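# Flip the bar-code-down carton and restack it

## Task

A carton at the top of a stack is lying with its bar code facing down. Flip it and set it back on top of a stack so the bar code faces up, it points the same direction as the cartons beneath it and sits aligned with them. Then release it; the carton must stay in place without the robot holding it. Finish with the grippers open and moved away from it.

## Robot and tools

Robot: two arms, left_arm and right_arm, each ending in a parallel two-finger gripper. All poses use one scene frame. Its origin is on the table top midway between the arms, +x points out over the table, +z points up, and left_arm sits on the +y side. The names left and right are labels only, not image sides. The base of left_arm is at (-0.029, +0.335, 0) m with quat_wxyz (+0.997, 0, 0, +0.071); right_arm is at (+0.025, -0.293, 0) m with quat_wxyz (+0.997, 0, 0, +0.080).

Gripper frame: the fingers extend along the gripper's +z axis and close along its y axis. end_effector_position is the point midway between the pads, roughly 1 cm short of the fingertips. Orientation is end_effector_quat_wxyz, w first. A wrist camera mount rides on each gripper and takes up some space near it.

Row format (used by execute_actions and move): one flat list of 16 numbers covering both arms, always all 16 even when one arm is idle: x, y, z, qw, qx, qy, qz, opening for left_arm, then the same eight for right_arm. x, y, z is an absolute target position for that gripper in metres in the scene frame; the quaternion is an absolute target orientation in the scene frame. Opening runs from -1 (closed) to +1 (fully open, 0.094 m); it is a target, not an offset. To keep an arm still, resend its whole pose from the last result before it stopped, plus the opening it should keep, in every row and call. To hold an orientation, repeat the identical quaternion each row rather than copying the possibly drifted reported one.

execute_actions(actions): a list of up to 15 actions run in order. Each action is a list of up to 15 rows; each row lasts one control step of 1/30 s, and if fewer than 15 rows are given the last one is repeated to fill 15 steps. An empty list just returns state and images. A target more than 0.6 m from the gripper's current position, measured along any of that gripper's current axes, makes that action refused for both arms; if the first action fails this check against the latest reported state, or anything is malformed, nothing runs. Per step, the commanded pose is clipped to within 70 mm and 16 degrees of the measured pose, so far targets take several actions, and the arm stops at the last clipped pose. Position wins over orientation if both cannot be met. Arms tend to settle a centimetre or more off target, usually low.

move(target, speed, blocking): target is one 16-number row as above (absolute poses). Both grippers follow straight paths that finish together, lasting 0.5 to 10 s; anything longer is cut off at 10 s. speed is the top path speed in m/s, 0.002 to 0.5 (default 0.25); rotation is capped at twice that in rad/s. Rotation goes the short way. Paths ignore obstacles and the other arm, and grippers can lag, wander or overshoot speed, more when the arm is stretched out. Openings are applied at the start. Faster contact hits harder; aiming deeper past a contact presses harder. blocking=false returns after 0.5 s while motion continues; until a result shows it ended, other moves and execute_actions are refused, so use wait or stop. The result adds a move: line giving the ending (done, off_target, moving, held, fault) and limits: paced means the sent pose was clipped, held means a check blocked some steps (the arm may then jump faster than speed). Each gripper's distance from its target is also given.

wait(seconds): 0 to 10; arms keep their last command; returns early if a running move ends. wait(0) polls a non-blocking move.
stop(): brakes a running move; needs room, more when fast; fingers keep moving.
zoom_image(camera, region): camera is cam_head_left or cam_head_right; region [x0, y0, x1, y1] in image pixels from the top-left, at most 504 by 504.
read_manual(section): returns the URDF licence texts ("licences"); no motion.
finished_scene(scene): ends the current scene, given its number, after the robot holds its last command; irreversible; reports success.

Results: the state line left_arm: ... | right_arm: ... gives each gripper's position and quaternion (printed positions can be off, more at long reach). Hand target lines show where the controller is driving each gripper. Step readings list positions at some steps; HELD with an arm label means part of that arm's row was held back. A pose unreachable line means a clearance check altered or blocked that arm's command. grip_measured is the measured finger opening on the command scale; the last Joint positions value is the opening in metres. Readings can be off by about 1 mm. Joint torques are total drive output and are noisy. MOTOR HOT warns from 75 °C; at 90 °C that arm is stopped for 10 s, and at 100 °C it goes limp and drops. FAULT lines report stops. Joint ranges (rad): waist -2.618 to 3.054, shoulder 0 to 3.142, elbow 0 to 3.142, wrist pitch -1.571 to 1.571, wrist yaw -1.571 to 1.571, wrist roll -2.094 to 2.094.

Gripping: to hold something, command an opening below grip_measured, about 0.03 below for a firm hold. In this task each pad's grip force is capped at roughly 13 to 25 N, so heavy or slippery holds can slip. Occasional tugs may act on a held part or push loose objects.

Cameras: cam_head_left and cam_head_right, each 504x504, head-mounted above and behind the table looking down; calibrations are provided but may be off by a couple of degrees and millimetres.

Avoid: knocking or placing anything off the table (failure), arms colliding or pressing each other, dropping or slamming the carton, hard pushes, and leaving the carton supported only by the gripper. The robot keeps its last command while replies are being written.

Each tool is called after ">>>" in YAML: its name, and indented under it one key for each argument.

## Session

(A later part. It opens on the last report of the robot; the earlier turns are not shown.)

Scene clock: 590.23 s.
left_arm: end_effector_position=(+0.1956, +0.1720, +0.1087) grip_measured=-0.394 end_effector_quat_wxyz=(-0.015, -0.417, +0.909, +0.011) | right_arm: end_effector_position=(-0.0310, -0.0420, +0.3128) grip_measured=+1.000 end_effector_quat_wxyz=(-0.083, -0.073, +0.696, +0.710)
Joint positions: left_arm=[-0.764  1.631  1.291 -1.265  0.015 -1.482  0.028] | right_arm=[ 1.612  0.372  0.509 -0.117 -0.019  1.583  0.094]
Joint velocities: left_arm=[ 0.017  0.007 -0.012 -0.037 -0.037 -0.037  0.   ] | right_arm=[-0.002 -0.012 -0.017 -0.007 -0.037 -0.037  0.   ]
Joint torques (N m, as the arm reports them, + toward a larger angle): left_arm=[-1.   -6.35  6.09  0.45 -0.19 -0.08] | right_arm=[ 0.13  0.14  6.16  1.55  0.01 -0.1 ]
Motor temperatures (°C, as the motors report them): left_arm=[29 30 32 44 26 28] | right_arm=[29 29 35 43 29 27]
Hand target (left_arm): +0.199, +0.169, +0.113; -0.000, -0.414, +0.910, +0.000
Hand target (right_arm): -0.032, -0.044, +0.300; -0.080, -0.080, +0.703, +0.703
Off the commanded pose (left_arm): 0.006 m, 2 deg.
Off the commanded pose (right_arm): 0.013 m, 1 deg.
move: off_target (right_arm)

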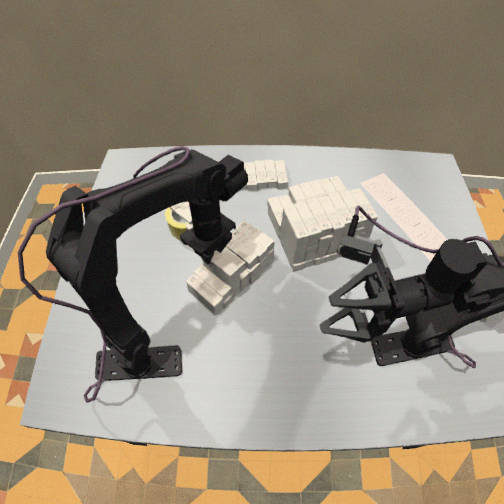

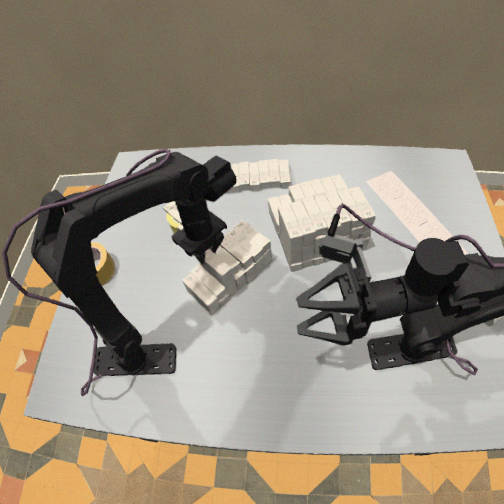

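>>> move:
  target: [0.201,0.1676,0.108,0.0026, -0.4147,0.91,-0.0043,-0.47,-0.032,-0.045,0.30,-0.08,-0.08,0.7026,0.7026,1.0]
  speed: 0.02

>>> zoom_image:
  camera: "cam_head_left"
  region: [190, 230, 260, 300]

>>> zoom_image:
  camera: "cam_head_right"
  region: [185, 230, 255, 300]

Scene clock: 611.63 s.
left_arm: end_effector_position=(+0.2000, +0.1690, +0.1074) grip_measured=-0.394 end_effector_quat_wxyz=(-0.009, -0.417, +0.909, +0.002) | right_arm: end_effector_position=(-0.0310, -0.0420, +0.3128) grip_measured=+1.000 end_effector_quat_wxyz=(-0.083, -0.073, +0.696, +0.710)
Joint positions: left_arm=[-0.764  1.631  1.286 -1.239  0.014 -1.483  0.028] | right_arm=[ 1.612  0.372  0.509 -0.117 -0.019  1.583  0.094]
Joint velocities: left_arm=[ 0.002  0.002 -0.002 -0.095  0.007 -0.007  0.   ] | right_arm=[-0.012 -0.002  0.007 -0.007 -0.037  0.007  0.   ]
Joint torques (N m, as the arm reports them, + toward a larger angle): left_arm=[-0.91 -6.26  4.97  0.54 -0.2  -0.07] | right_arm=[ 0.16 -0.01  6.17  1.57 -0.01 -0.11]
Motor temperatures (°C, as the motors report them): left_arm=[29 30 31 43 26 28] | right_arm=[29 29 34 43 29 27]
Hand target (left_arm): +0.201, +0.168, +0.108; +0.003, -0.415, +0.910, -0.004
Hand target (right_arm): -0.032, -0.044, +0.300; -0.080, -0.080, +0.703, +0.703
Off the commanded pose (left_arm): 0.002 m, 2 deg.
Off the commanded pose (right_arm): 0.013 m, 1 deg.
move: off_target (right_arm)

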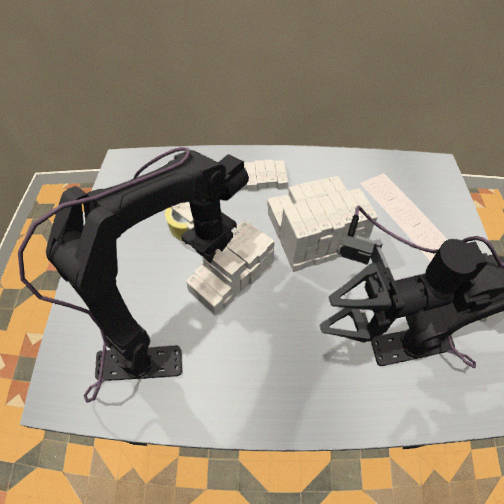

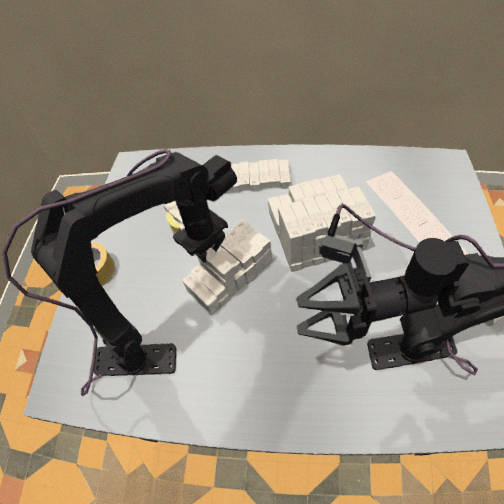

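Region (190, 230, 260, 300) of cam_head_left's 504x504 image, scaled by 7.200, with more detail than that image has.

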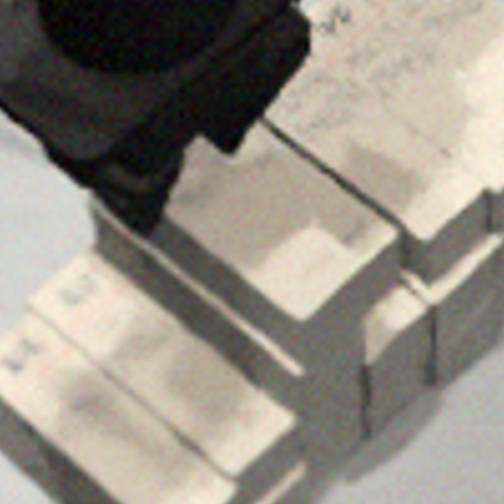

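Region (185, 230, 255, 300) of cam_head_right's 504x504 image, scaled by 7.200, with more detail than that image has.

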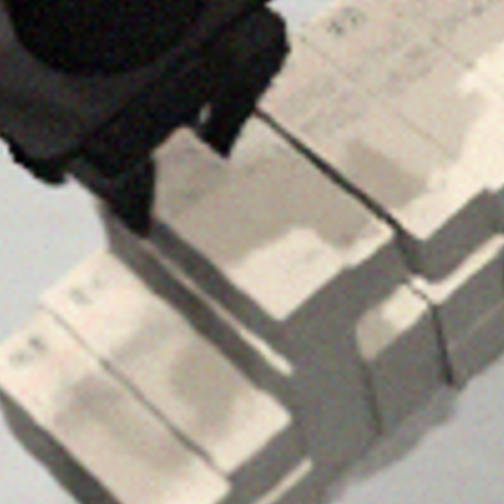

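>>> move:
  target: [0.1987,0.1692,0.1055,0, -0.4147,0.91,0,-0.47,-0.032,-0.045,0.30,-0.08,-0.08,0.7026,0.7026,1.0]
  speed: 0.02

>>> zoom_image:
  camera: "cam_head_left"
  region: [190, 230, 260, 300]

>>> zoom_image:
  camera: "cam_head_right"
  region: [185, 230, 255, 300]

Scene clock: 625.83 s.
left_arm: end_effector_position=(+0.1998, +0.1692, +0.1071) grip_measured=-0.394 end_effector_quat_wxyz=(-0.009, -0.417, +0.909, +0.001) | right_arm: end_effector_position=(-0.0310, -0.0420, +0.3128) grip_measured=+1.000 end_effector_quat_wxyz=(-0.083, -0.073, +0.696, +0.710)
Joint positions: left_arm=[-0.764  1.628  1.282 -1.235  0.014 -1.483  0.028] | right_arm=[ 1.612  0.372  0.509 -0.117 -0.019  1.583  0.094]
Joint velocities: left_arm=[-0.007 -0.017 -0.002  0.022 -0.037  0.037 -0.001] | right_arm=[-0.002 -0.002  0.017 -0.007 -0.081  0.007  0.   ]
Joint torques (N m, as the arm reports them, + toward a larger angle): left_arm=[-0.99 -5.91  4.34  0.52 -0.2  -0.06] | right_arm=[ 0.08  0.08  6.17  1.55 -0.02 -0.05]
Motor temperatures (°C, as the motors report them): left_arm=[29 30 31 42 26 28] | right_arm=[29 29 34 43 29 27]
Hand target (left_arm): +0.199, +0.169, +0.105; -0.000, -0.415, +0.910, +0.000
Hand target (right_arm): -0.032, -0.044, +0.300; -0.080, -0.080, +0.703, +0.703
Off the commanded pose (left_arm): 0.002 m, 1 deg.
Off the commanded pose (right_arm): 0.013 m, 1 deg.
move: off_target (right_arm)

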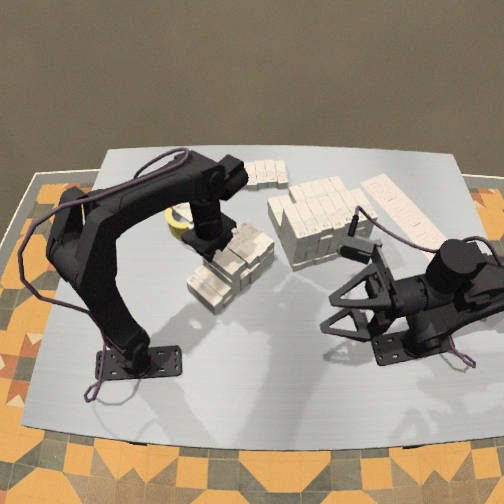

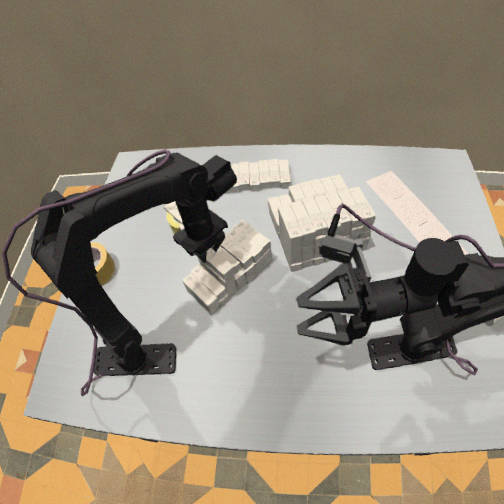

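Region (190, 230, 260, 300) of cam_head_left's 504x504 image, scaled by 7.200, with more detail than that image has.

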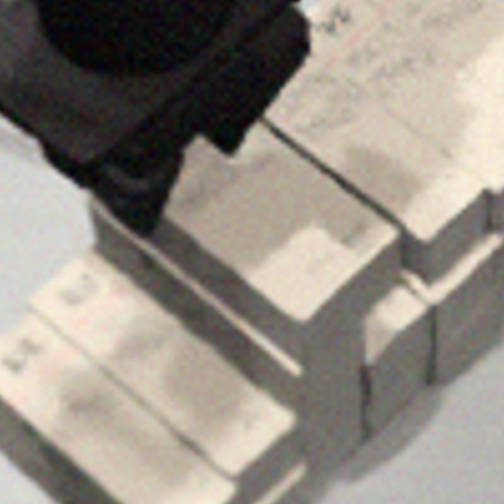

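Region (185, 230, 255, 300) of cam_head_right's 504x504 image, scaled by 7.200, with more detail than that image has.

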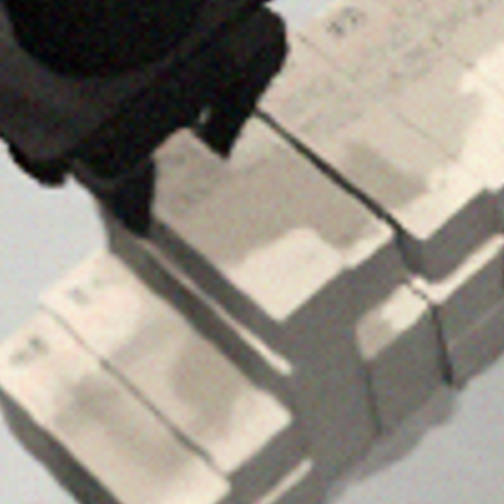

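>>> move:
  target: [0.199,0.169,0.113,0, -0.4147,0.91,0,-0.47,-0.032,-0.045,0.30,-0.08,-0.08,0.7026,0.7026,1.0]
  speed: 0.02

Scene clock: 639.10 s.
left_arm: end_effector_position=(+0.1998, +0.1692, +0.1071) grip_measured=-0.394 end_effector_quat_wxyz=(-0.009, -0.417, +0.909, +0.001) | right_arm: end_effector_position=(-0.0310, -0.0420, +0.3128) grip_measured=+1.000 end_effector_quat_wxyz=(-0.083, -0.073, +0.696, +0.710)
Joint positions: left_arm=[-0.764  1.628  1.282 -1.235  0.014 -1.483  0.028] | right_arm=[ 1.612  0.372  0.509 -0.117 -0.019  1.583  0.094]
Joint velocities: left_arm=[ 0.002 -0.017  0.002 -0.007  0.007  0.022 -0.   ] | right_arm=[ 0.002  0.012 -0.007  0.007  0.037 -0.007  0.   ]
Joint torques (N m, as the arm reports them, + toward a larger angle): left_arm=[-0.94 -6.14  6.9   0.21 -0.19 -0.05] | right_arm=[ 0.26 -0.04  6.37  1.54 -0.01 -0.1 ]
Motor temperatures (°C, as the motors report them): left_arm=[29 30 31 42 26 28] | right_arm=[29 29 34 43 29 27]
Hand target (left_arm): +0.199, +0.169, +0.113; -0.000, -0.415, +0.910, +0.000
Hand target (right_arm): -0.032, -0.044, +0.300; -0.080, -0.080, +0.703, +0.703
Off the commanded pose (left_arm): 0.006 m, 1 deg.
Off the commanded pose (right_arm): 0.013 m, 1 deg.
move: off_target (right_arm)

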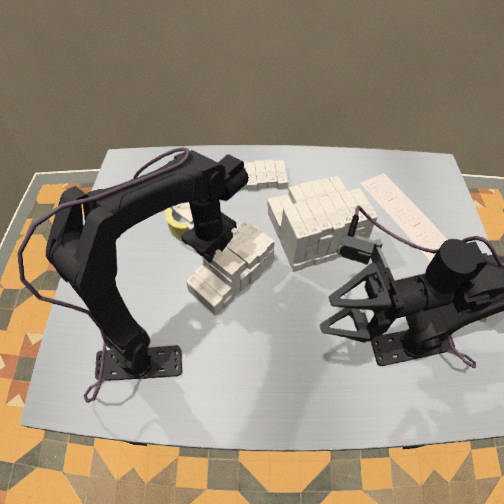

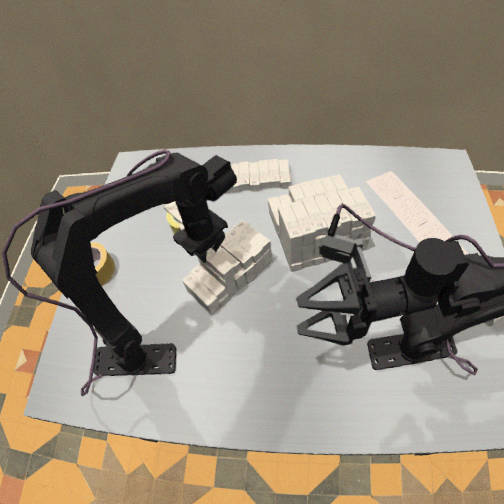

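>>> move:
  target: [0.1941,0.1724,0.1166,-0.0026, -0.4147,0.91,0.0043,-0.47,-0.032,-0.045,0.30,-0.08,-0.08,0.7026,0.7026,1.0]
  speed: 0.02

>>> zoom_image:
  camera: "cam_head_left"
  region: [190, 230, 260, 300]

>>> zoom_image:
  camera: "cam_head_right"
  region: [185, 230, 255, 300]

Scene clock: 651.57 s.
left_arm: end_effector_position=(+0.1991, +0.1697, +0.1075) grip_measured=-0.394 end_effector_quat_wxyz=(-0.009, -0.417, +0.909, +0.002) | right_arm: end_effector_position=(-0.0310, -0.0420, +0.3128) grip_measured=+1.000 end_effector_quat_wxyz=(-0.083, -0.073, +0.696, +0.710)
Joint positions: left_arm=[-0.764  1.627  1.282 -1.239  0.014 -1.483  0.028] | right_arm=[ 1.612  0.372  0.509 -0.117 -0.019  1.583  0.094]
Joint velocities: left_arm=[-0.007 -0.012 -0.007  0.007  0.095 -0.095 -0.001] | right_arm=[ 0.012 -0.002  0.007  0.037  0.007 -0.066  0.   ]
Joint torques (N m, as the arm reports them, + toward a larger angle): left_arm=[-1.01 -6.94  6.71  0.03 -0.16 -0.07] | right_arm=[ 0.2   0.12  6.24  1.58 -0.02 -0.09]
Motor temperatures (°C, as the motors report them): left_arm=[29 31 31 41 26 28] | right_arm=[29 29 34 43 29 27]
Hand target (left_arm): +0.194, +0.172, +0.116; -0.003, -0.415, +0.910, +0.004
Hand target (right_arm): -0.032, -0.044, +0.300; -0.080, -0.080, +0.703, +0.703
Off the commanded pose (left_arm): 0.011 m, 1 deg.
Off the commanded pose (right_arm): 0.013 m, 1 deg.
move: off_target (left_arm, right_arm)

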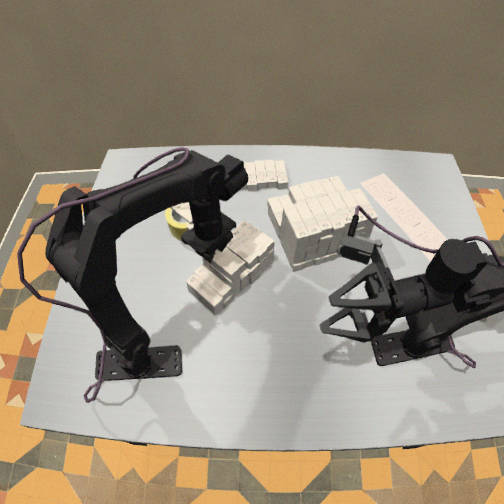

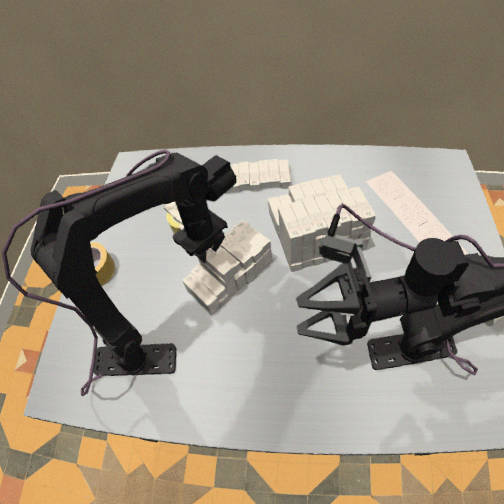

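Region (190, 230, 260, 300) of cam_head_left's 504x504 image, scaled by 7.200, with more detail than that image has.

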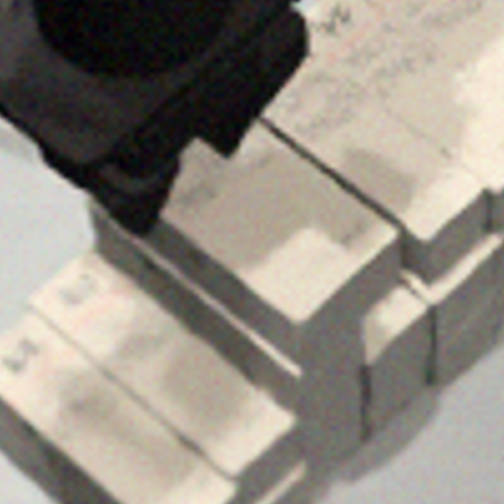

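Region (185, 230, 255, 300) of cam_head_right's 504x504 image, scaled by 7.200, with more detail than that image has.

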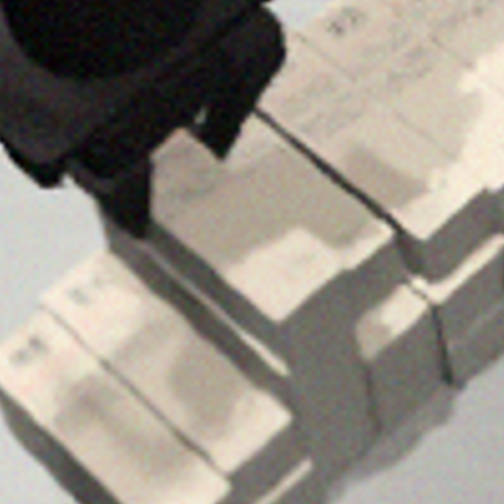

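>>> execute_actions:
  actions: []

Scene clock: 681.87 s.
left_arm: end_effector_position=(+0.1991, +0.1698, +0.1075) grip_measured=-0.394 end_effector_quat_wxyz=(-0.009, -0.417, +0.909, +0.002) | right_arm: end_effector_position=(-0.0310, -0.0420, +0.3128) grip_measured=+1.000 end_effector_quat_wxyz=(-0.083, -0.073, +0.696, +0.710)
Joint positions: left_arm=[-0.764  1.627  1.282 -1.239  0.014 -1.483  0.028] | right_arm=[ 1.612  0.372  0.509 -0.117 -0.019  1.583  0.094]
Joint velocities: left_arm=[ 0.002 -0.012  0.007 -0.037 -0.037  0.007  0.   ] | right_arm=[-0.007 -0.007  0.012  0.066 -0.095  0.081  0.   ]
Joint torques (N m, as the arm reports them, + toward a larger angle): left_arm=[-0.97 -6.95  6.7   0.02 -0.2  -0.05] | right_arm=[ 0.3  -0.15  6.39  1.56  0.   -0.11]
Motor temperatures (°C, as the motors report them): left_arm=[29 31 31 40 26 28] | right_arm=[29 29 34 44 29 27]
Hand target (left_arm): +0.194, +0.172, +0.116; -0.003, -0.415, +0.910, +0.004
Hand target (right_arm): -0.032, -0.044, +0.300; -0.080, -0.080, +0.703, +0.703
Off the commanded pose (left_arm): 0.011 m, 1 deg.
Off the commanded pose (right_arm): 0.013 m, 1 deg.

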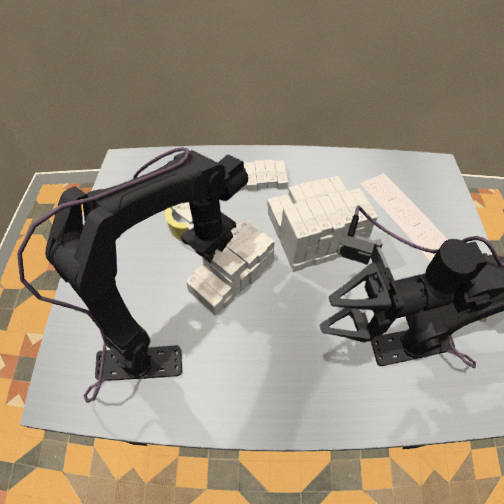

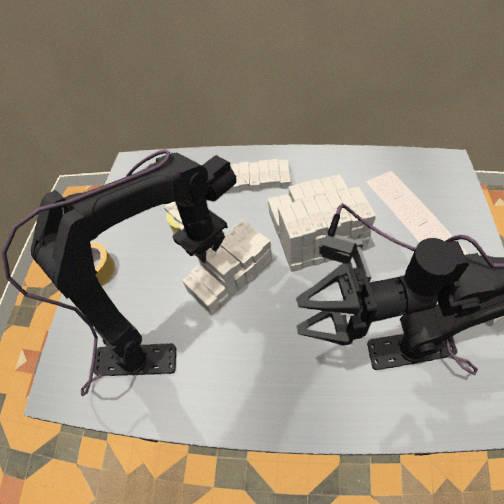

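>>> execute_actions:
  actions:
    - [[0.1937,0.1727,0.1167,-0.0031,-0.4147,0.91,0.0051,-0.47,-0.032,-0.045,0.30,-0.08,-0.08,0.7026,0.7026,1.0],[0.1937,0.1727,0.1167,-0.0031,-0.4147,0.91,0.0051,-0.47,-0.032,-0.045,0.30,-0.08,-0.08,0.7026,0.7026,1.0],[0.1933,0.1729,0.1168,-0.0036,-0.4147,0.91,0.0059,-0.47,-0.032,-0.045,0.30,-0.08,-0.08,0.7026,0.7026,1.0],[0.1933,0.1729,0.1168,-0.0036,-0.4147,0.91,0.0059,-0.47,-0.032,-0.045,0.30,-0.08,-0.08,0.7026,0.7026,1.0],[0.1930,0.1732,0.1168,-0.0040,-0.4147,0.91,0.0067,-0.47,-0.032,-0.045,0.30,-0.08,-0.08,0.7026,0.7026,1.0],[0.1930,0.1732,0.1168,-0.0040,-0.4147,0.91,0.0067,-0.47,-0.032,-0.045,0.30,-0.08,-0.08,0.7026,0.7026,1.0],[0.1926,0.1734,0.1169,-0.0045,-0.4147,0.91,0.0075,-0.47,-0.032,-0.045,0.30,-0.08,-0.08,0.7026,0.7026,1.0],[0.1926,0.1734,0.1169,-0.0045,-0.4147,0.91,0.0075,-0.47,-0.032,-0.045,0.30,-0.08,-0.08,0.7026,0.7026,1.0],[0.1922,0.1737,0.1170,-0.0050,-0.4147,0.91,0.0083,-0.47,-0.032,-0.045,0.30,-0.08,-0.08,0.7026,0.7026,1.0],[0.1922,0.1737,0.1170,-0.0050,-0.4147,0.91,0.0083,-0.47,-0.032,-0.045,0.30,-0.08,-0.08,0.7026,0.7026,1.0],[0.1919,0.1739,0.1170,-0.0054,-0.4147,0.91,0.0090,-0.47,-0.032,-0.045,0.30,-0.08,-0.08,0.7026,0.7026,1.0]]

>>> zoom_image:
  camera: "cam_head_left"
  region: [190,230,260,300]

Scene clock: 699.30 s.
left_arm: end_effector_position=(+0.1971, +0.1714, +0.1075) grip_measured=-0.394 end_effector_quat_wxyz=(-0.011, -0.417, +0.909, +0.007) | right_arm: end_effector_position=(-0.0310, -0.0420, +0.3128) grip_measured=+1.000 end_effector_quat_wxyz=(-0.083, -0.073, +0.696, +0.710)
Joint positions: left_arm=[-0.764  1.627  1.282 -1.25   0.013 -1.483  0.028] | right_arm=[ 1.612  0.372  0.509 -0.117 -0.019  1.583  0.094]
Joint velocities: left_arm=[-0.002 -0.002 -0.002 -0.051  0.037 -0.022  0.001] | right_arm=[ 0.007  0.002 -0.007  0.037 -0.037 -0.022  0.   ]
Joint torques (N m, as the arm reports them, + toward a larger angle): left_arm=[-1.   -6.94  6.88 -0.06 -0.17 -0.07] | right_arm=[ 0.25 -0.03  6.35  1.5  -0.02 -0.11]
Motor temperatures (°C, as the motors report them): left_arm=[29 32 31 39 26 28] | right_arm=[29 29 34 44 29 27]
Hand target (left_arm): +0.192, +0.174, +0.117; -0.005, -0.415, +0.910, +0.009
Hand target (right_arm): -0.032, -0.044, +0.300; -0.080, -0.080, +0.703, +0.703
Off the commanded pose (left_arm): 0.011 m, 1 deg.
Off the commanded pose (right_arm): 0.013 m, 1 deg.
Step readings (end_effector_position):
0: left_arm (+0.1991, +0.1698, +0.1075) | right_arm (-0.0310, -0.0420, +0.3128)
1: left_arm (+0.1991, +0.1698, +0.1075) | right_arm (-0.0310, -0.0420, +0.3128)
2: left_arm (+0.1990, +0.1699, +0.1075) | right_arm (-0.0310, -0.0420, +0.3128)
4: left_arm (+0.1988, +0.1701, +0.1075) | right_arm (-0.0310, -0.0420, +0.3128)
8: left_arm (+0.1981, +0.1706, +0.1075) | right_arm (-0.0310, -0.0420, +0.3128)
15: end_effector_position above

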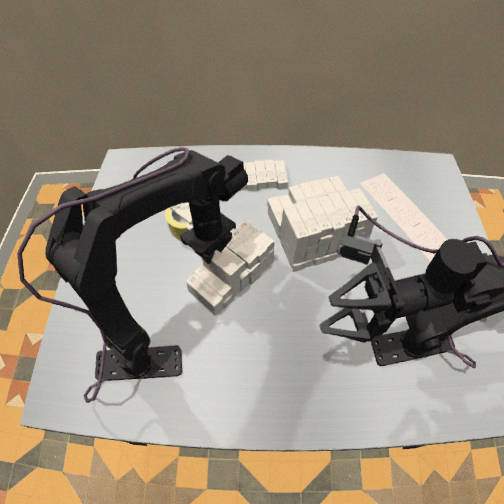

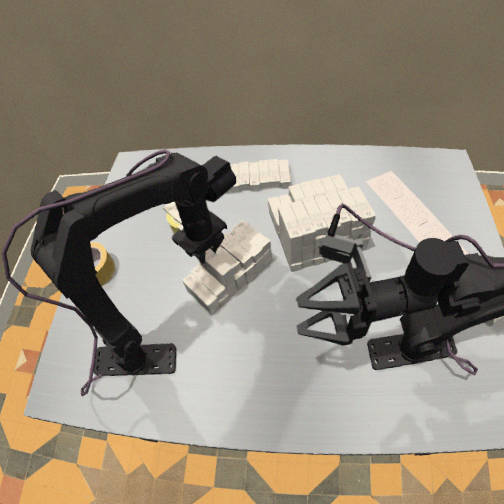

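Region (190, 230, 260, 300) of cam_head_left's 504x504 image, scaled by 7.200, with more detail than that image has.

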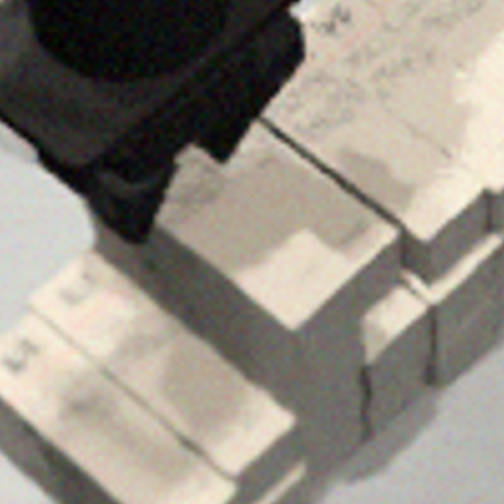

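>>> execute_actions:
  actions:
    - [[0.1919,0.1739,0.1170,-0.0054,-0.4147,0.91,0.0090,-0.42,-0.032,-0.045,0.30,-0.08,-0.08,0.7026,0.7026,1.0],[0.1919,0.1739,0.1170,-0.0054,-0.4147,0.91,0.0090,-0.40,-0.032,-0.045,0.30,-0.08,-0.08,0.7026,0.7026,1.0],[0.1919,0.1739,0.1170,-0.0054,-0.4147,0.91,0.0090,-0.385,-0.032,-0.045,0.30,-0.08,-0.08,0.7026,0.7026,1.0],[0.1919,0.1739,0.1170,-0.0054,-0.4147,0.91,0.0090,-0.37,-0.032,-0.045,0.30,-0.08,-0.08,0.7026,0.7026,1.0],[0.1919,0.1739,0.1170,-0.0054,-0.4147,0.91,0.0090,-0.35,-0.032,-0.045,0.30,-0.08,-0.08,0.7026,0.7026,1.0],[0.1919,0.1739,0.1170,-0.0054,-0.4147,0.91,0.0090,-0.32,-0.032,-0.045,0.30,-0.08,-0.08,0.7026,0.7026,1.0],[0.1919,0.1739,0.1170,-0.0054,-0.4147,0.91,0.0090,-0.28,-0.032,-0.045,0.30,-0.08,-0.08,0.7026,0.7026,1.0],[0.1919,0.1739,0.1170,-0.0054,-0.4147,0.91,0.0090,-0.23,-0.032,-0.045,0.30,-0.08,-0.08,0.7026,0.7026,1.0],[0.1919,0.1739,0.1170,-0.0054,-0.4147,0.91,0.0090,-0.17,-0.032,-0.045,0.30,-0.08,-0.08,0.7026,0.7026,1.0],[0.1919,0.1739,0.1170,-0.0054,-0.4147,0.91,0.0090,-0.10,-0.032,-0.045,0.30,-0.08,-0.08,0.7026,0.7026,1.0],[0.1919,0.1739,0.1170,-0.0054,-0.4147,0.91,0.0090,-0.03,-0.032,-0.045,0.30,-0.08,-0.08,0.7026,0.7026,1.0],[0.1919,0.1739,0.1170,-0.0054,-0.4147,0.91,0.0090,0.05,-0.032,-0.045,0.30,-0.08,-0.08,0.7026,0.7026,1.0],[0.1919,0.1739,0.1170,-0.0054,-0.4147,0.91,0.0090,0.12,-0.032,-0.045,0.30,-0.08,-0.08,0.7026,0.7026,1.0],[0.1919,0.1739,0.1170,-0.0054,-0.4147,0.91,0.0090,0.2,-0.032,-0.045,0.30,-0.08,-0.08,0.7026,0.7026,1.0]]

>>> move:
  target: [0.196,0.172,0.175,0,-0.4147,0.91,0,0.2,-0.032,-0.045,0.30,-0.08,-0.08,0.7026,0.7026,1.0]
  speed: 0.12

>>> move:
  target: [0.15,0.42,0.28,0.354,-0.354,0.854,0.146,0.2,-0.032,-0.045,0.30,-0.08,-0.08,0.7026,0.7026,1.0]
  speed: 0.35

>>> zoom_image:
  camera: "cam_head_left"
  region: [180,215,280,315]

>>> zoom_image:
  camera: "cam_head_right"
  region: [175,215,275,315]

Scene clock: 735.03 s.
left_arm: end_effector_position=(+0.1951, +0.1728, +0.1076) grip_measured=+0.188 end_effector_quat_wxyz=(-0.014, -0.417, +0.909, +0.011) | right_arm: end_effector_position=(-0.0310, -0.0420, +0.3128) grip_measured=+1.000 end_effector_quat_wxyz=(-0.083, -0.073, +0.696, +0.710)
Joint positions: left_arm=[-0.764  1.627  1.282 -1.259  0.013 -1.483  0.056] | right_arm=[ 1.612  0.372  0.509 -0.117 -0.019  1.583  0.094]
Joint velocities: left_arm=[-0.007  0.012 -0.002  0.051 -0.007 -0.066  0.02 ] | right_arm=[-0.012 -0.002 -0.012 -0.007  0.007 -0.007  0.   ]
Joint torques (N m, as the arm reports them, + toward a larger angle): left_arm=[-1.03 -6.94  6.76  0.05 -0.2  -0.06] | right_arm=[ 0.45 -0.05  6.09  1.56 -0.05 -0.1 ]
Motor temperatures (°C, as the motors report them): left_arm=[29 32 31 38 26 28] | right_arm=[29 29 34 44 29 27]
Hand target (left_arm): +0.192, +0.174, +0.117; -0.006, -0.415, +0.910, +0.009
Hand target (right_arm): -0.032, -0.044, +0.300; -0.080, -0.080, +0.703, +0.703
Off the commanded pose (left_arm): 0.010 m, 1 deg.
Off the commanded pose (right_arm): 0.013 m, 1 deg.
Step readings (end_effector_position):
0: left_arm (+0.1968, +0.1716, +0.1075) | right_arm (-0.0310, -0.0420, +0.3128)
1: left_arm (+0.1968, +0.1716, +0.1075) | right_arm (-0.0310, -0.0420, +0.3128)
2: left_arm (+0.1968, +0.1716, +0.1075) | right_arm (-0.0310, -0.0420, +0.3128)
4: left_arm (+0.1966, +0.1717, +0.1075) | right_arm (-0.0310, -0.0420, +0.3128)
8: left_arm (+0.1957, +0.1724, +0.1076) | right_arm (-0.0310, -0.0420, +0.3128)
15: end_effector_position above

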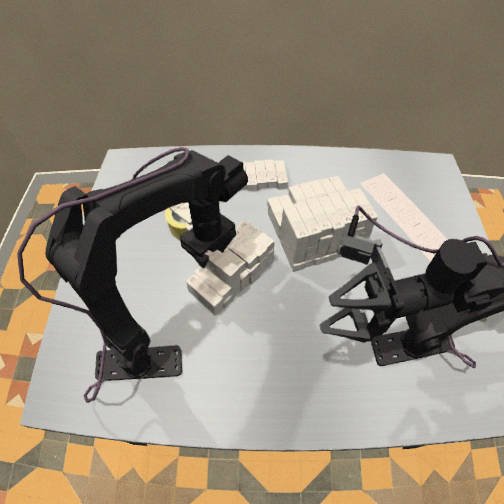

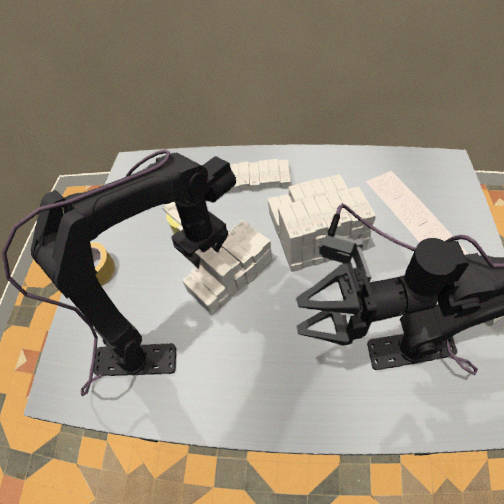

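Scene clock: 736.20 s.
left_arm: end_effector_position=(+0.1972, +0.1713, +0.1641) grip_measured=+0.199 end_effector_quat_wxyz=(-0.010, -0.417, +0.909, +0.004) | right_arm: end_effector_position=(-0.0310, -0.0420, +0.3128) grip_measured=+1.000 end_effector_quat_wxyz=(-0.083, -0.073, +0.696, +0.710)
Joint positions: left_arm=[-0.764  1.623  1.503 -1.468  0.013 -1.483  0.056] | right_arm=[ 1.612  0.372  0.509 -0.117 -0.019  1.583  0.094]
Joint velocities: left_arm=[-0.002  0.007  0.002  0.022  0.007 -0.037  0.   ] | right_arm=[ 0.002  0.002  0.002 -0.007  0.051 -0.037  0.   ]
Joint torques (N m, as the arm reports them, + toward a larger angle): left_arm=[-0.74 -6.4   8.22  0.11 -0.2  -0.02] | right_arm=[ 0.36  0.06  6.2   1.58  0.   -0.11]
Motor temperatures (°C, as the motors report them): left_arm=[29 32 31 38 26 28] | right_arm=[29 29 34 44 29 27]
Hand target (left_arm): +0.195, +0.172, +0.175; +0.000, -0.415, +0.910, -0.000
Hand target (right_arm): -0.032, -0.044, +0.300; -0.080, -0.080, +0.703, +0.703
Off the commanded pose (left_arm): 0.011 m, 1 deg.
Off the commanded pose (right_arm): 0.013 m, 1 deg.
move: off_target (left_arm, right_arm)

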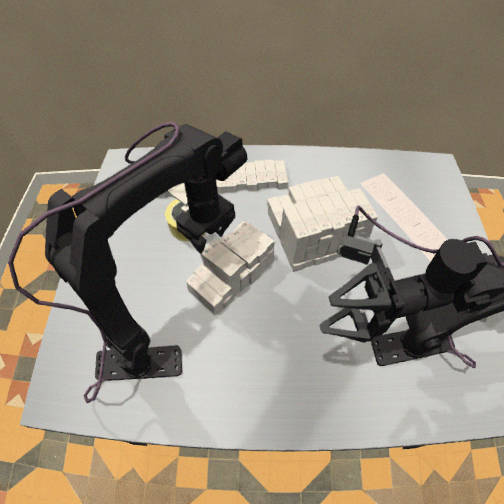

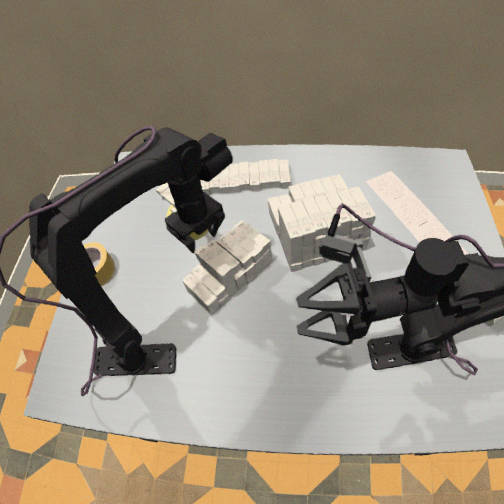

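Scene clock: 738.23 s.
left_arm: end_effector_position=(+0.1508, +0.4179, +0.2752) grip_measured=+0.199 end_effector_quat_wxyz=(+0.344, -0.347, +0.859, +0.154) | right_arm: end_effector_position=(-0.0310, -0.0420, +0.3128) grip_measured=+1.000 end_effector_quat_wxyz=(-0.083, -0.073, +0.696, +0.710)
Joint positions: left_arm=[-0.229  0.869  1.23  -1.383 -0.574 -0.689  0.056] | right_arm=[ 1.612  0.372  0.509 -0.117 -0.019  1.583  0.094]
Joint velocities: left_arm=[-0.002 -0.032  0.007  0.051 -0.007 -0.022 -0.001] | right_arm=[-0.002 -0.017 -0.002  0.007  0.037 -0.022  0.   ]
Joint torques (N m, as the arm reports them, + toward a larger angle): left_arm=[ 1.36 -0.96  5.06  1.49 -0.33  0.04] | right_arm=[ 0.22  0.17  6.32  1.53 -0.02 -0.08]
Motor temperatures (°C, as the motors report them): left_arm=[29 32 31 38 26 28] | right_arm=[29 29 34 44 29 27]
Hand target (left_arm): +0.150, +0.419, +0.278; +0.356, -0.351, +0.853, +0.148
Hand target (right_arm): -0.032, -0.044, +0.300; -0.080, -0.080, +0.703, +0.703
Off the commanded pose (left_arm): 0.005 m, 2 deg.
Off the commanded pose (right_arm): 0.013 m, 1 deg.
move: off_target (right_arm)

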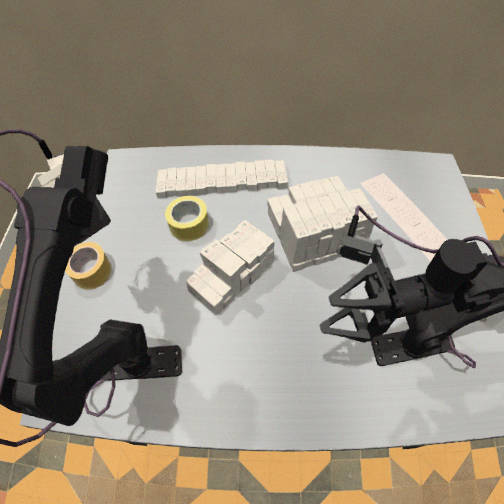

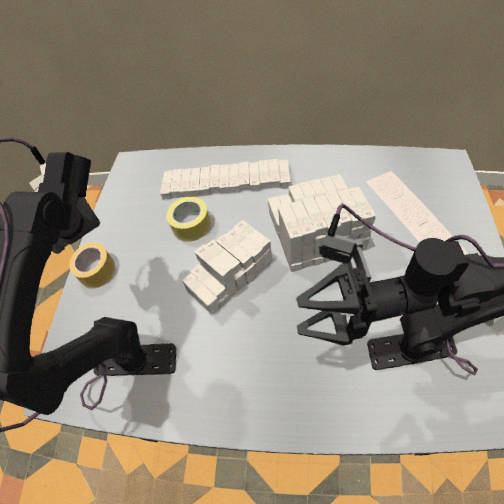

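Region (180, 215, 280, 315) of cam_head_left's 504x504 image, scaled by 5.040, with more detail than that image has.

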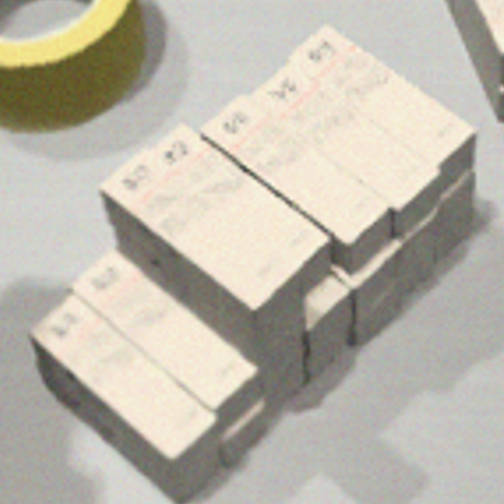

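Region (175, 215, 275, 315) of cam_head_right's 504x504 image, scaled by 5.040, with more detail than that image has.

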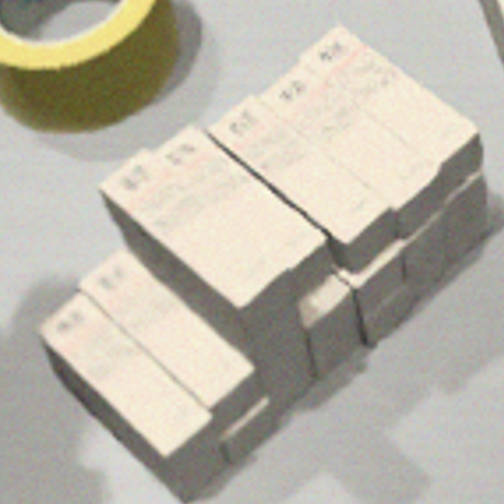

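>>> finished_scene:
  scene: 1

The scene is finished: the task was done.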